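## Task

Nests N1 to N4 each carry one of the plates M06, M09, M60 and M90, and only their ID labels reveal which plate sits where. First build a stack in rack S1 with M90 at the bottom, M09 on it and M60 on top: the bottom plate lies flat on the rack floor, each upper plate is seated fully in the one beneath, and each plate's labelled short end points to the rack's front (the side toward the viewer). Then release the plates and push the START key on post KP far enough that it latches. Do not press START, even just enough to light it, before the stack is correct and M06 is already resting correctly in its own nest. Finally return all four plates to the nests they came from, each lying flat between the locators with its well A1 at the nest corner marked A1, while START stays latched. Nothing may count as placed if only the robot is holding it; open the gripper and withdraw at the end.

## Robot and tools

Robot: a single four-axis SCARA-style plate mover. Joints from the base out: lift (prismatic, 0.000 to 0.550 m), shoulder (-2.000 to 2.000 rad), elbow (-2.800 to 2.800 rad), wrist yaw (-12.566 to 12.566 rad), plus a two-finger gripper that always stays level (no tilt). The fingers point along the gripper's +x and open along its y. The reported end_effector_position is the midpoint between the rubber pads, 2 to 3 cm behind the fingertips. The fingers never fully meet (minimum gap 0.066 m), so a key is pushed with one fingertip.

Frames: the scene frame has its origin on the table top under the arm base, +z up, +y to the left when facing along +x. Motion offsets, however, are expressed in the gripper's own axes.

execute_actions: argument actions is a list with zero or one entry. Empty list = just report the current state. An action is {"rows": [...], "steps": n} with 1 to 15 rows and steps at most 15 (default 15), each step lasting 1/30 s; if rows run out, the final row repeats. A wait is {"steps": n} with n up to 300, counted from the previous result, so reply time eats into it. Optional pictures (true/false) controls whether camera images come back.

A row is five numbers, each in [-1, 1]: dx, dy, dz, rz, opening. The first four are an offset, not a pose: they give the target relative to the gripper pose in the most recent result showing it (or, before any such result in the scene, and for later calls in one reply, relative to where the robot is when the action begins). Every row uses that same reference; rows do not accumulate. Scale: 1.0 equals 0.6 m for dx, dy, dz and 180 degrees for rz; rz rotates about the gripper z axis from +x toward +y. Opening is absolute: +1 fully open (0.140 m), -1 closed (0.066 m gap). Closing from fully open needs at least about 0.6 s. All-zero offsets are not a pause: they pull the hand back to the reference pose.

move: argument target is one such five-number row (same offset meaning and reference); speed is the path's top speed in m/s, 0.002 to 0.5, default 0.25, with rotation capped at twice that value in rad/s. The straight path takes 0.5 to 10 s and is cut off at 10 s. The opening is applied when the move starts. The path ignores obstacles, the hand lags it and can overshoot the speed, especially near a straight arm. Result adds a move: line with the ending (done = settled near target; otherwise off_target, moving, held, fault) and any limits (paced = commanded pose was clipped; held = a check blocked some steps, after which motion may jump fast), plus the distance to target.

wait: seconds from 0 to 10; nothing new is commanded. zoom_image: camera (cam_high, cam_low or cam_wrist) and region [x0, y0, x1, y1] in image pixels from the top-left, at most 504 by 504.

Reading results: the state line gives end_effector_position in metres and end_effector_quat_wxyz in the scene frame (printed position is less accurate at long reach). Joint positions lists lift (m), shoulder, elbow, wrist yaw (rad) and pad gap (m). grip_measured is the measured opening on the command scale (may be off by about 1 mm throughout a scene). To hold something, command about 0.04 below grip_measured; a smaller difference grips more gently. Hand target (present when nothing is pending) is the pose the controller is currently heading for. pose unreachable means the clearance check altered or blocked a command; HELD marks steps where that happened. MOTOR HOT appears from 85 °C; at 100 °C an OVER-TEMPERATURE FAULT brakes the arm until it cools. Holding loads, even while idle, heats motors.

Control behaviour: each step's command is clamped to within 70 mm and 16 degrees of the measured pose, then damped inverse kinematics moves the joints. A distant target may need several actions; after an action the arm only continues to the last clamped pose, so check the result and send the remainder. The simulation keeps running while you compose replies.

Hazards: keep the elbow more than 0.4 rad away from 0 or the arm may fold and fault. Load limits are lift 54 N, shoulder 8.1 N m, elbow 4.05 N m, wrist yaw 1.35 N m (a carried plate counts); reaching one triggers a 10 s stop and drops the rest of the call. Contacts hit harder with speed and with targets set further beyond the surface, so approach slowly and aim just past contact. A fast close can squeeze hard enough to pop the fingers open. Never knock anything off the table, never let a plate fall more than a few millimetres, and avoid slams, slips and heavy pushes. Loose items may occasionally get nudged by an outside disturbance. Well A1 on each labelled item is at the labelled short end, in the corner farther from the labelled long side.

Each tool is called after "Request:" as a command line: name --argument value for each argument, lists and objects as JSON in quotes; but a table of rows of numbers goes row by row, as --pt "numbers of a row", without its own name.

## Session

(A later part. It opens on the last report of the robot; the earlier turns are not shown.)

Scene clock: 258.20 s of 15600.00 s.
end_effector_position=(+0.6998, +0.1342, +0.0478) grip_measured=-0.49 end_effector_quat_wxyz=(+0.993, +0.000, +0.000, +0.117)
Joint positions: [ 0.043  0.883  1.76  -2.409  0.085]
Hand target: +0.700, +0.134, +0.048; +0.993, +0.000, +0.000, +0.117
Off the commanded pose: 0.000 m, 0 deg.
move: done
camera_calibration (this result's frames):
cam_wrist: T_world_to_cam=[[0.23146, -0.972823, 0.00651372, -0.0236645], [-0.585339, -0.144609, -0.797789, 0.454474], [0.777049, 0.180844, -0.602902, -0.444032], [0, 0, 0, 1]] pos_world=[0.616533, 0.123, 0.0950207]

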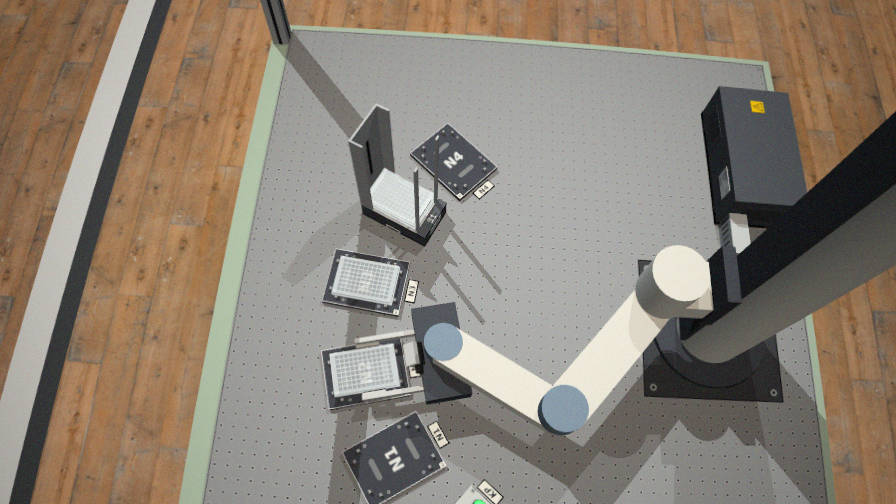

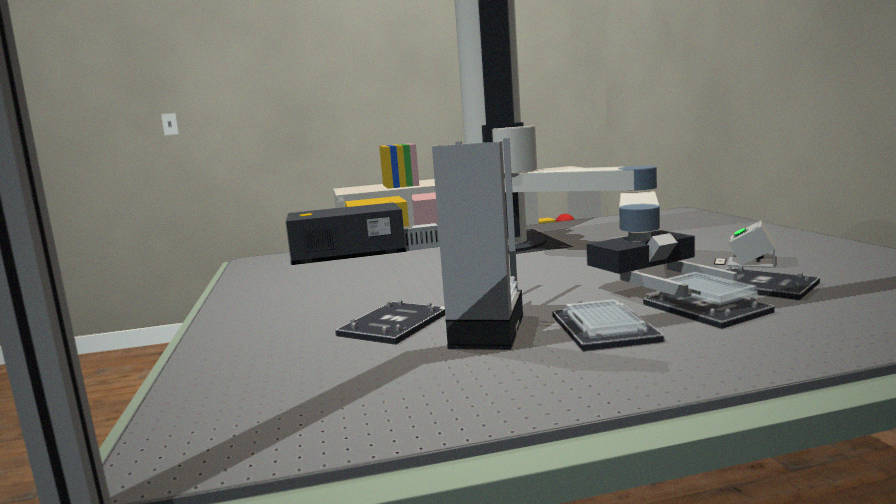

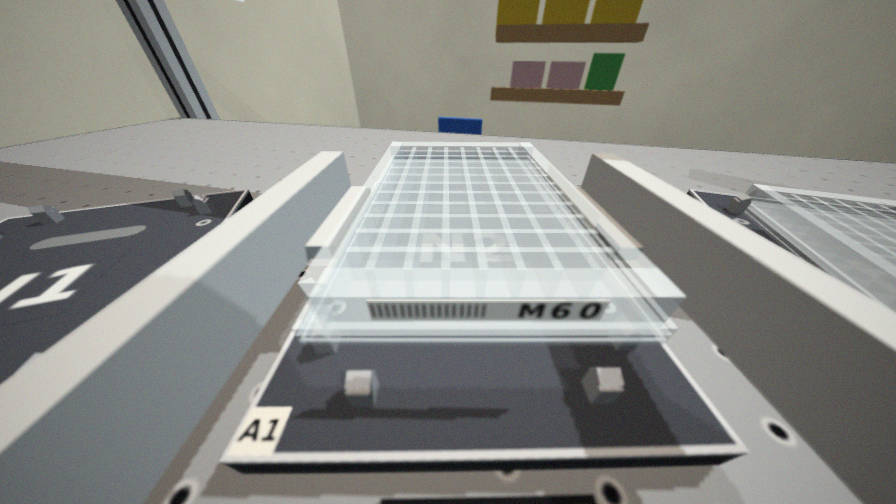

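Request:
move --target '[0.0008,-0.0009,-0.008,0.002,-0.55]' --speed 0.01

Request:
move --target '[0,0,-0.0208,0,-0.55]' --speed 0.008

Request:
move --target '[0,0,0,0,0]'

Request:
move --target '[0,0,0.082,0,0]' --speed 0.1

Scene clock: 263.80 s of 15600.00 s.
end_effector_position=(+0.7003, +0.1338, +0.0430) grip_measured=-0.49 end_effector_quat_wxyz=(+0.993, +0.000, +0.000, +0.120)
Joint positions: [ 0.038  0.878  1.763 -2.401  0.085]
Hand target: +0.700, +0.134, +0.043; +0.993, +0.000, +0.000, +0.120
Off the commanded pose: 0.000 m, 0 deg.
After step 90, 1.90 s passed at rest.
move: done
camera_calibration (this result's frames):
cam_wrist: T_world_to_cam=[[0.237377, -0.971396, 0.00651372, -0.0285001], [-0.584448, -0.14817, -0.797789, 0.450769], [0.775934, 0.18557, -0.602902, -0.447149], [0, 0, 0, 1]] pos_world=[0.617174, 0.122083, 0.0902168]

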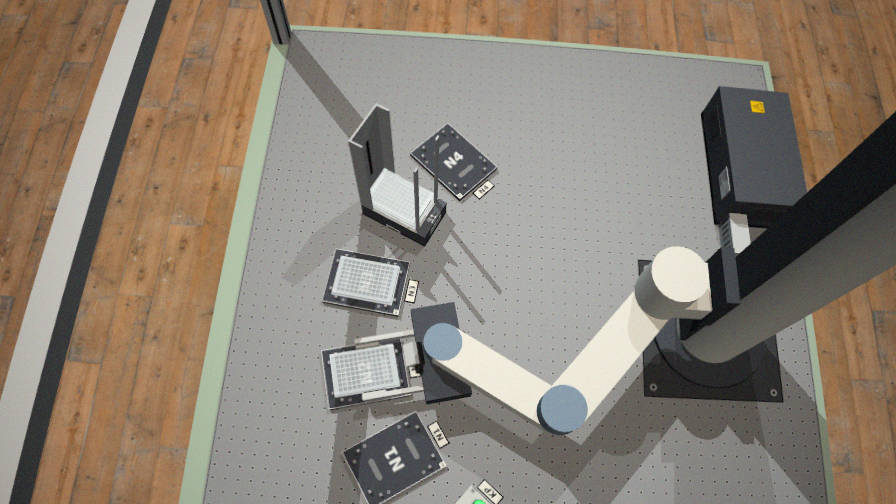

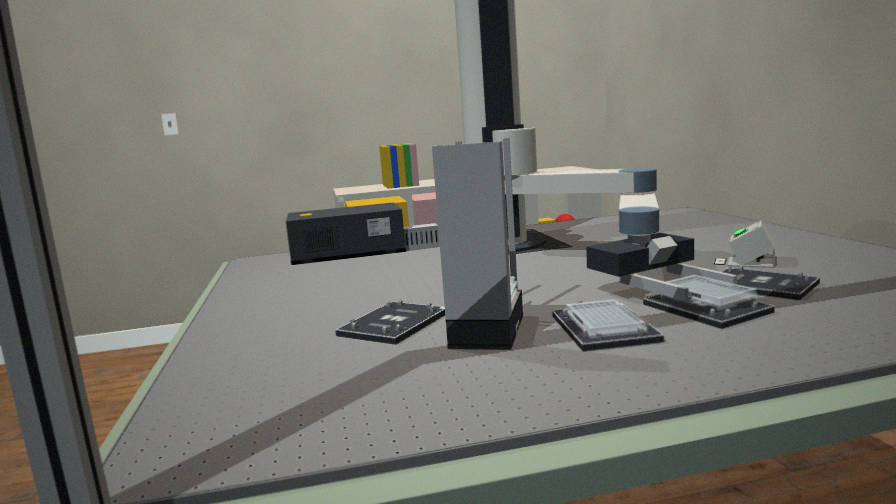

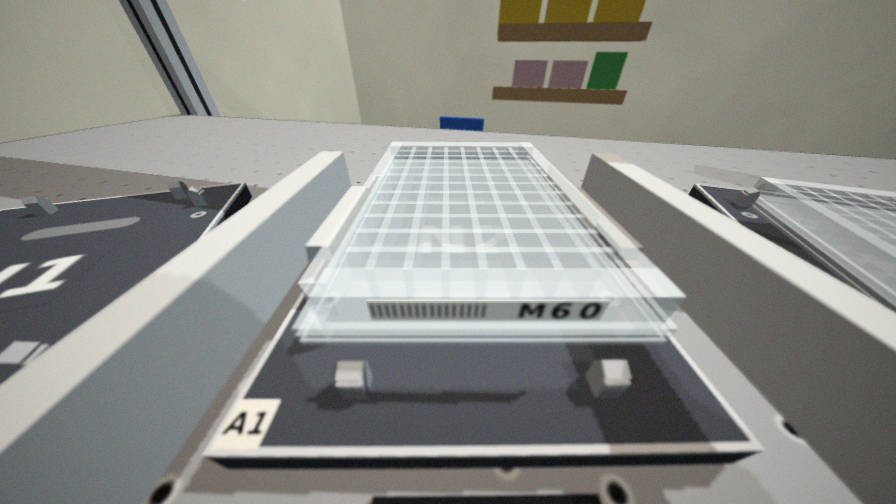

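Scene clock: 265.57 s of 15600.00 s.
end_effector_position=(+0.7003, +0.1339, +0.0306) grip_measured=-0.49 end_effector_quat_wxyz=(+0.993, +0.000, +0.000, +0.121)
Joint positions: [ 0.026  0.878  1.763 -2.4    0.085]
Hand target: +0.700, +0.134, +0.031; +0.993, +0.000, +0.000, +0.120
Off the commanded pose: 0.000 m, 0 deg.
move: done
camera_calibration (this result's frames):
cam_wrist: T_world_to_cam=[[0.238282, -0.971174, 0.00651372, -0.0289059], [-0.584309, -0.148714, -0.797789, 0.440812], [0.77576, 0.186293, -0.602902, -0.454638], [0, 0, 0, 1]] pos_world=[0.617148, 0.122178, 0.0777604]

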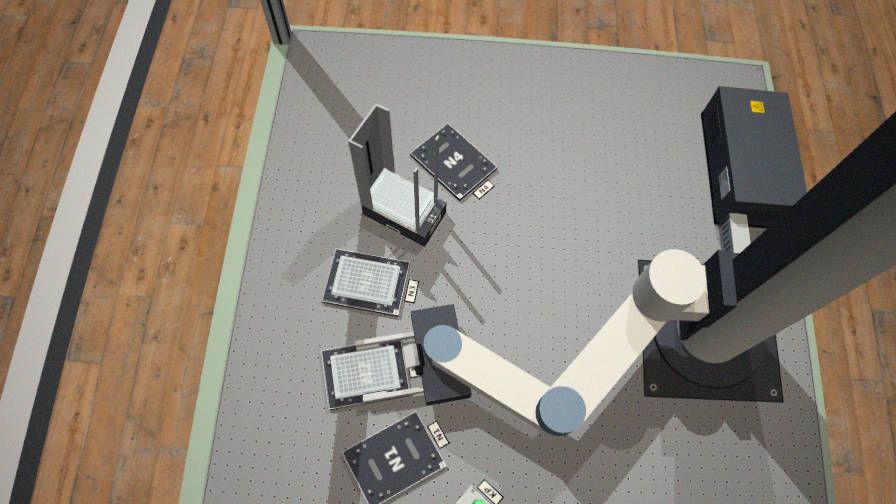

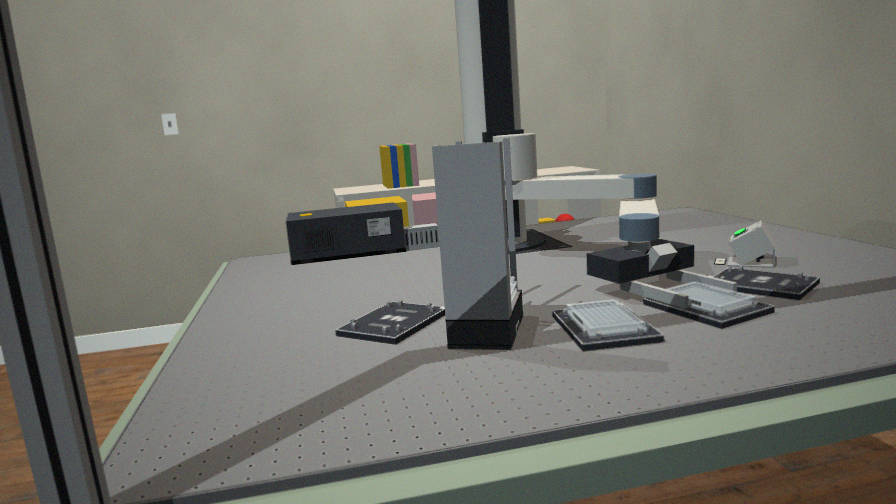

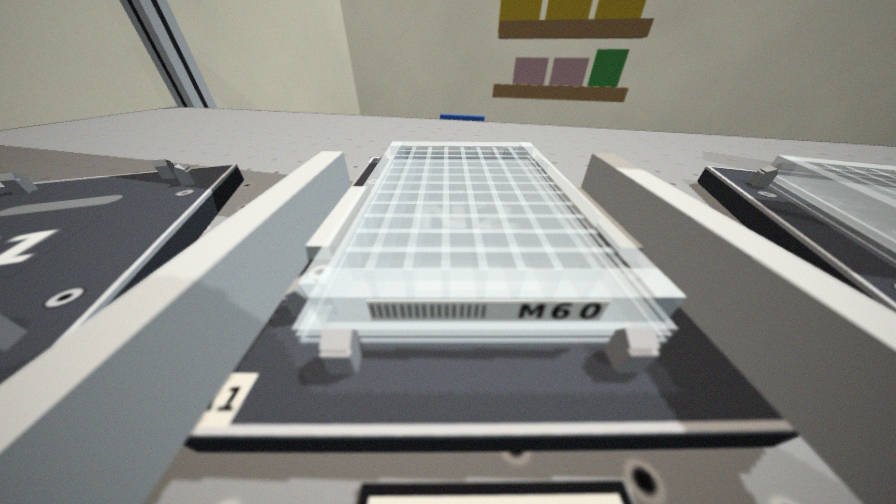

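Scene clock: 266.07 s of 15600.00 s.
end_effector_position=(+0.7003, +0.1339, +0.0306) grip_measured=+0.00 end_effector_quat_wxyz=(+0.993, +0.000, +0.000, +0.121)
Joint positions: [ 0.026  0.878  1.763 -2.4    0.103]
Hand target: +0.700, +0.134, +0.031; +0.993, +0.000, +0.000, +0.121
Off the commanded pose: 0.000 m, 0 deg.
move: done
camera_calibration (this result's frames):
cam_wrist: T_world_to_cam=[[0.238355, -0.971156, 0.00651372, -0.0289496], [-0.584298, -0.148758, -0.797789, 0.440809], [0.775746, 0.186351, -0.602902, -0.454636], [0, 0, 0, 1]] pos_world=[0.617146, 0.122181, 0.0777604]

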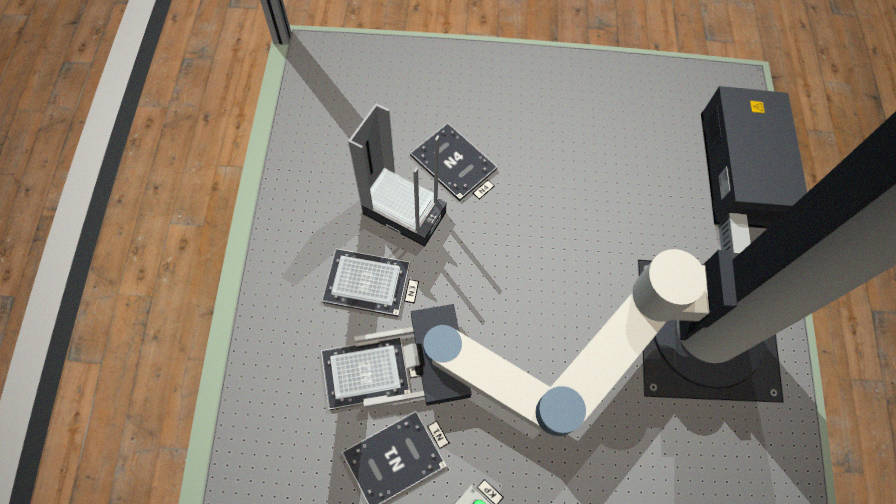

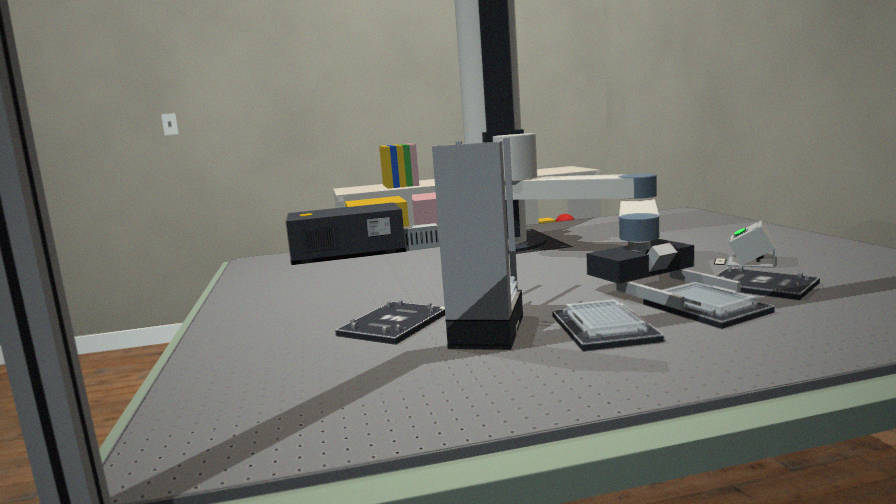

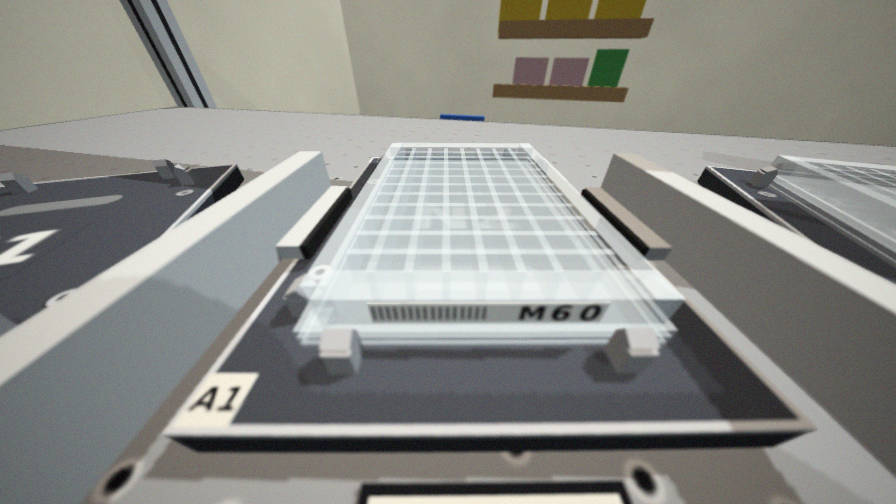

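Scene clock: 266.83 s of 15600.00 s.
end_effector_position=(+0.7003, +0.1340, +0.0798) grip_measured=+0.00 end_effector_quat_wxyz=(+0.993, +0.000, +0.000, +0.121)
Joint positions: [ 0.075  0.878  1.763 -2.4    0.103]
Hand target: +0.700, +0.134, +0.080; +0.993, +0.000, +0.000, +0.121
Off the commanded pose: 0.000 m, 0 deg.
move: done
camera_calibration (this result's frames):
cam_wrist: T_world_to_cam=[[0.238389, -0.971148, 0.00651372, -0.0292842], [-0.584293, -0.148778, -0.797789, 0.480112], [0.77574, 0.186378, -0.602902, -0.424939], [0, 0, 0, 1]] pos_world=[0.617149, 0.12219, 0.127022]

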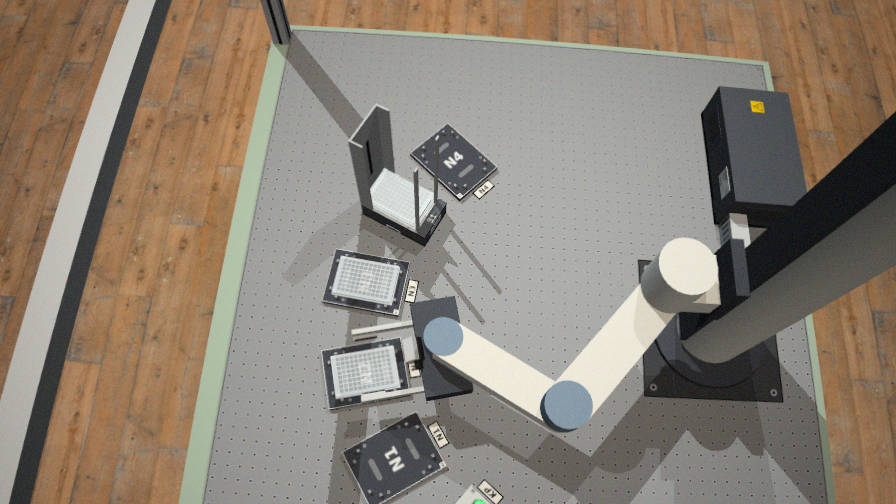

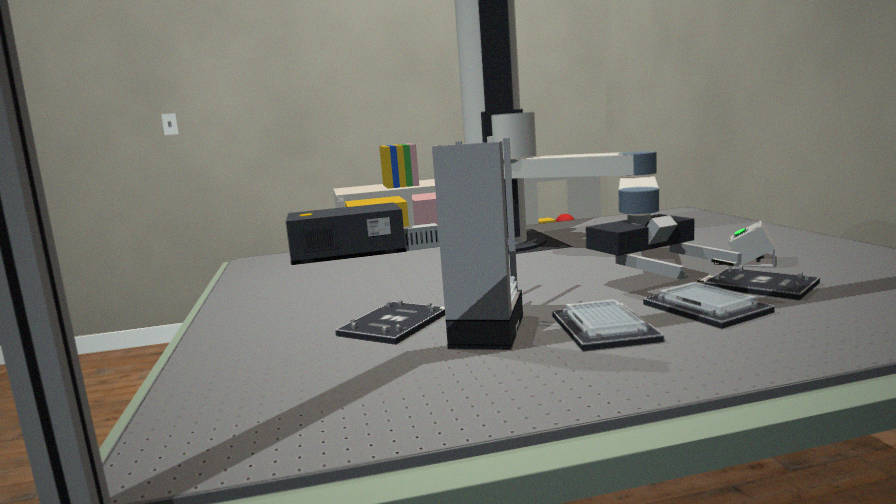

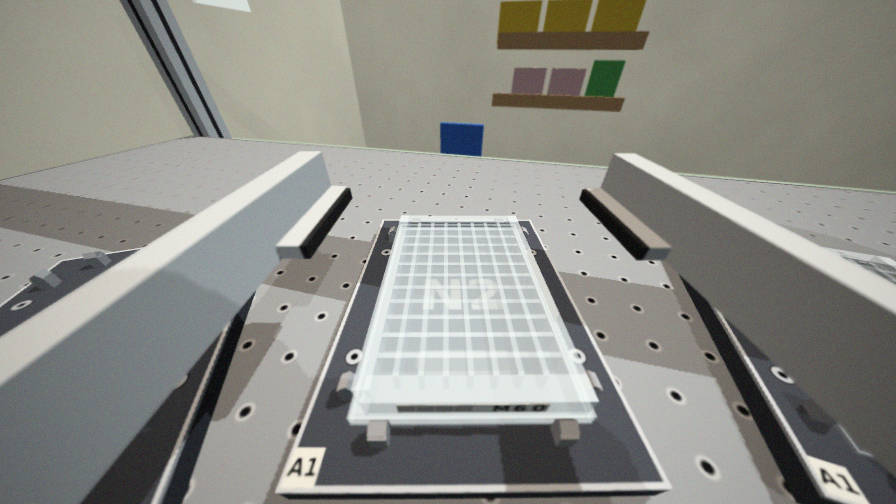

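Request:
move --target '[-0.3727,-0.4192,0,-0.22,0.2]'

Request:
move --target '[0.22,0,0,0,0.2]' --speed 0.08

Scene clock: 272.10 s of 15600.00 s.
end_effector_position=(+0.5434, -0.1640, +0.0798) grip_measured=+0.20 end_effector_quat_wxyz=(+0.975, +0.000, +0.000, -0.223)
Joint positions: [ 0.075  0.511  1.052 -2.013  0.11 ]
Hand target: +0.543, -0.164, +0.080; +0.975, +0.000, +0.000, -0.223
Off the commanded pose: 0.000 m, 0 deg.
After step 90, 0.50 s passed at rest.
move: done
camera_calibration (this result's frames):
cam_wrist: T_world_to_cam=[[-0.435856, -0.899993, 0.00651372, 0.0968157], [-0.544895, 0.258113, -0.797789, 0.389413], [0.716323, -0.351271, -0.602902, -0.30357], [0, 0, 0, 1]] pos_world=[0.471841, -0.120014, 0.127016]

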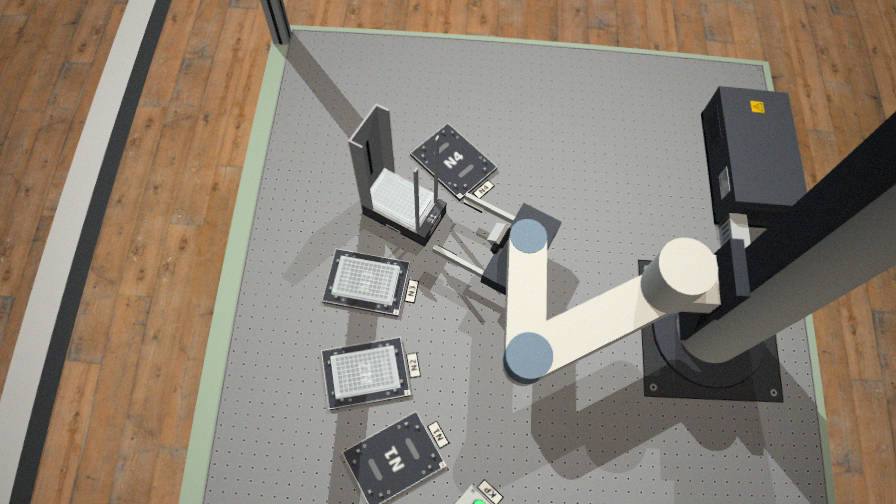

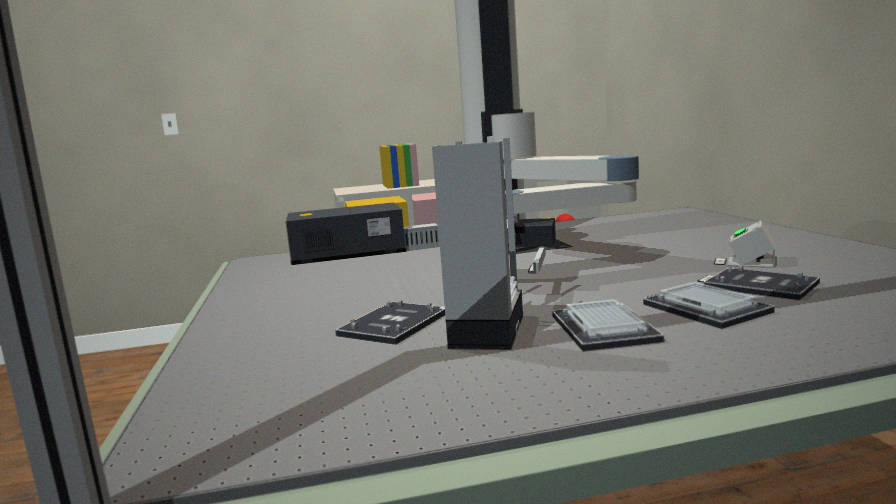

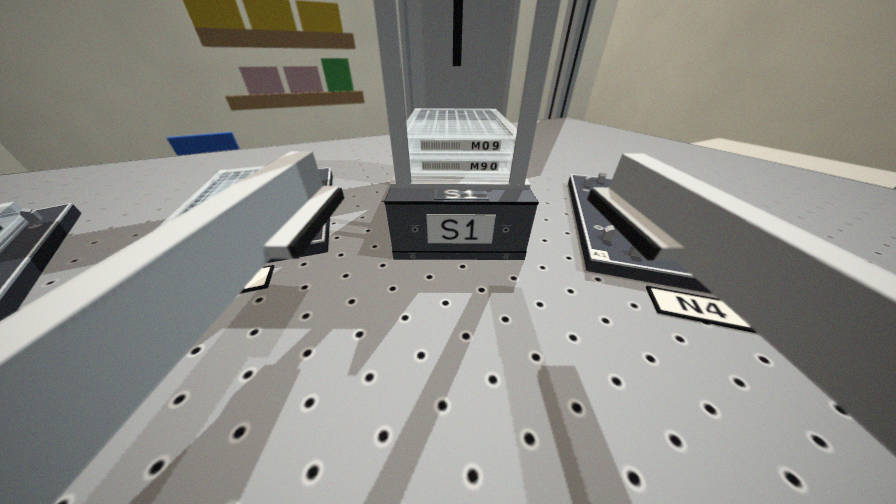

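Scene clock: 274.03 s of 15600.00 s.
end_effector_position=(+0.6623, -0.2213, +0.0798) grip_measured=+0.20 end_effector_quat_wxyz=(+0.975, +0.000, +0.000, -0.223)
Joint positions: [ 0.075  0.226  1.722 -2.397  0.11 ]
Hand target: +0.662, -0.221, +0.080; +0.975, +0.000, +0.000, -0.223
Off the commanded pose: 0.000 m, 0 deg.
move: done
camera_calibration (this result's frames):
cam_wrist: T_world_to_cam=[[-0.435656, -0.900089, 0.00651372, 0.0968699], [-0.544953, 0.257992, -0.797789, 0.469007], [0.716401, -0.351111, -0.602902, -0.408891], [0, 0, 0, 1]] pos_world=[0.590719, -0.177375, 0.127016]

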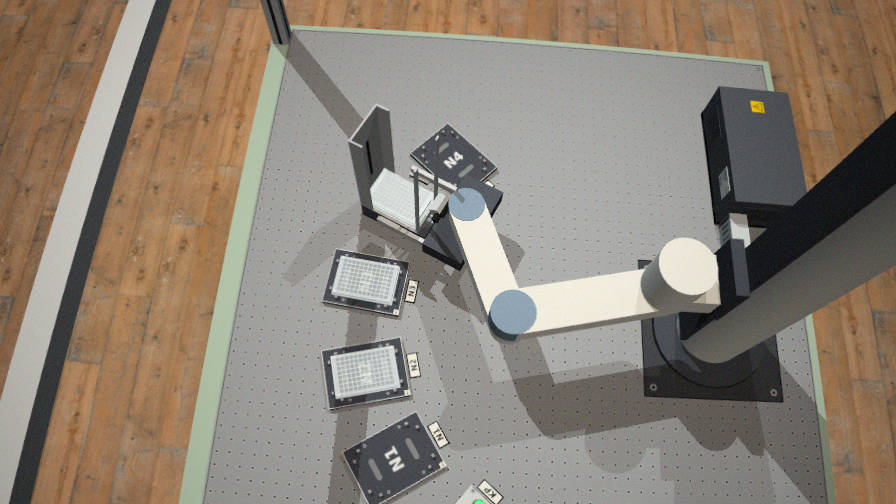

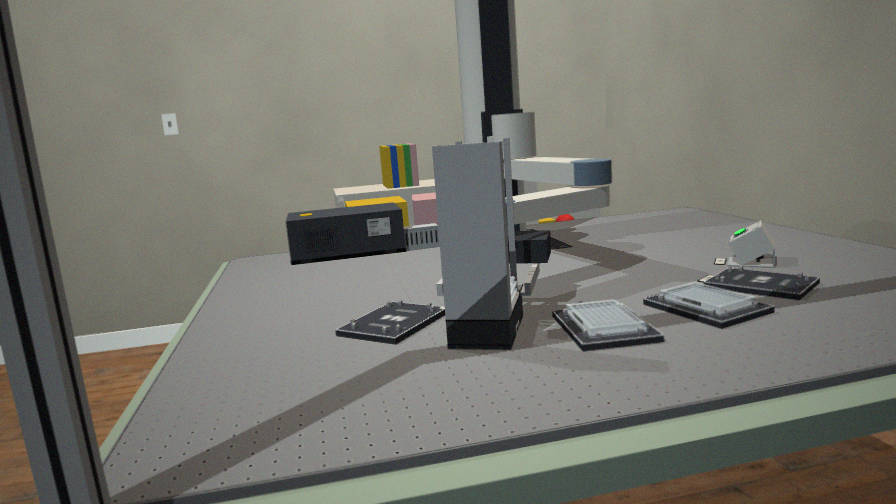

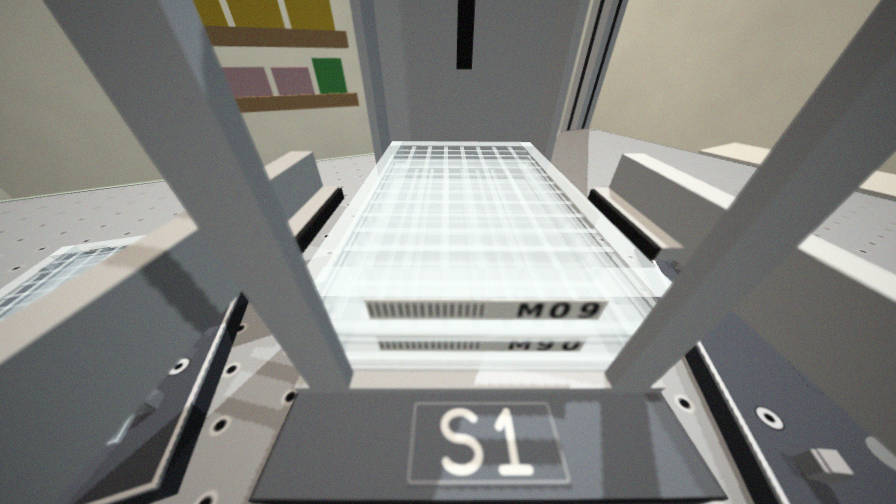

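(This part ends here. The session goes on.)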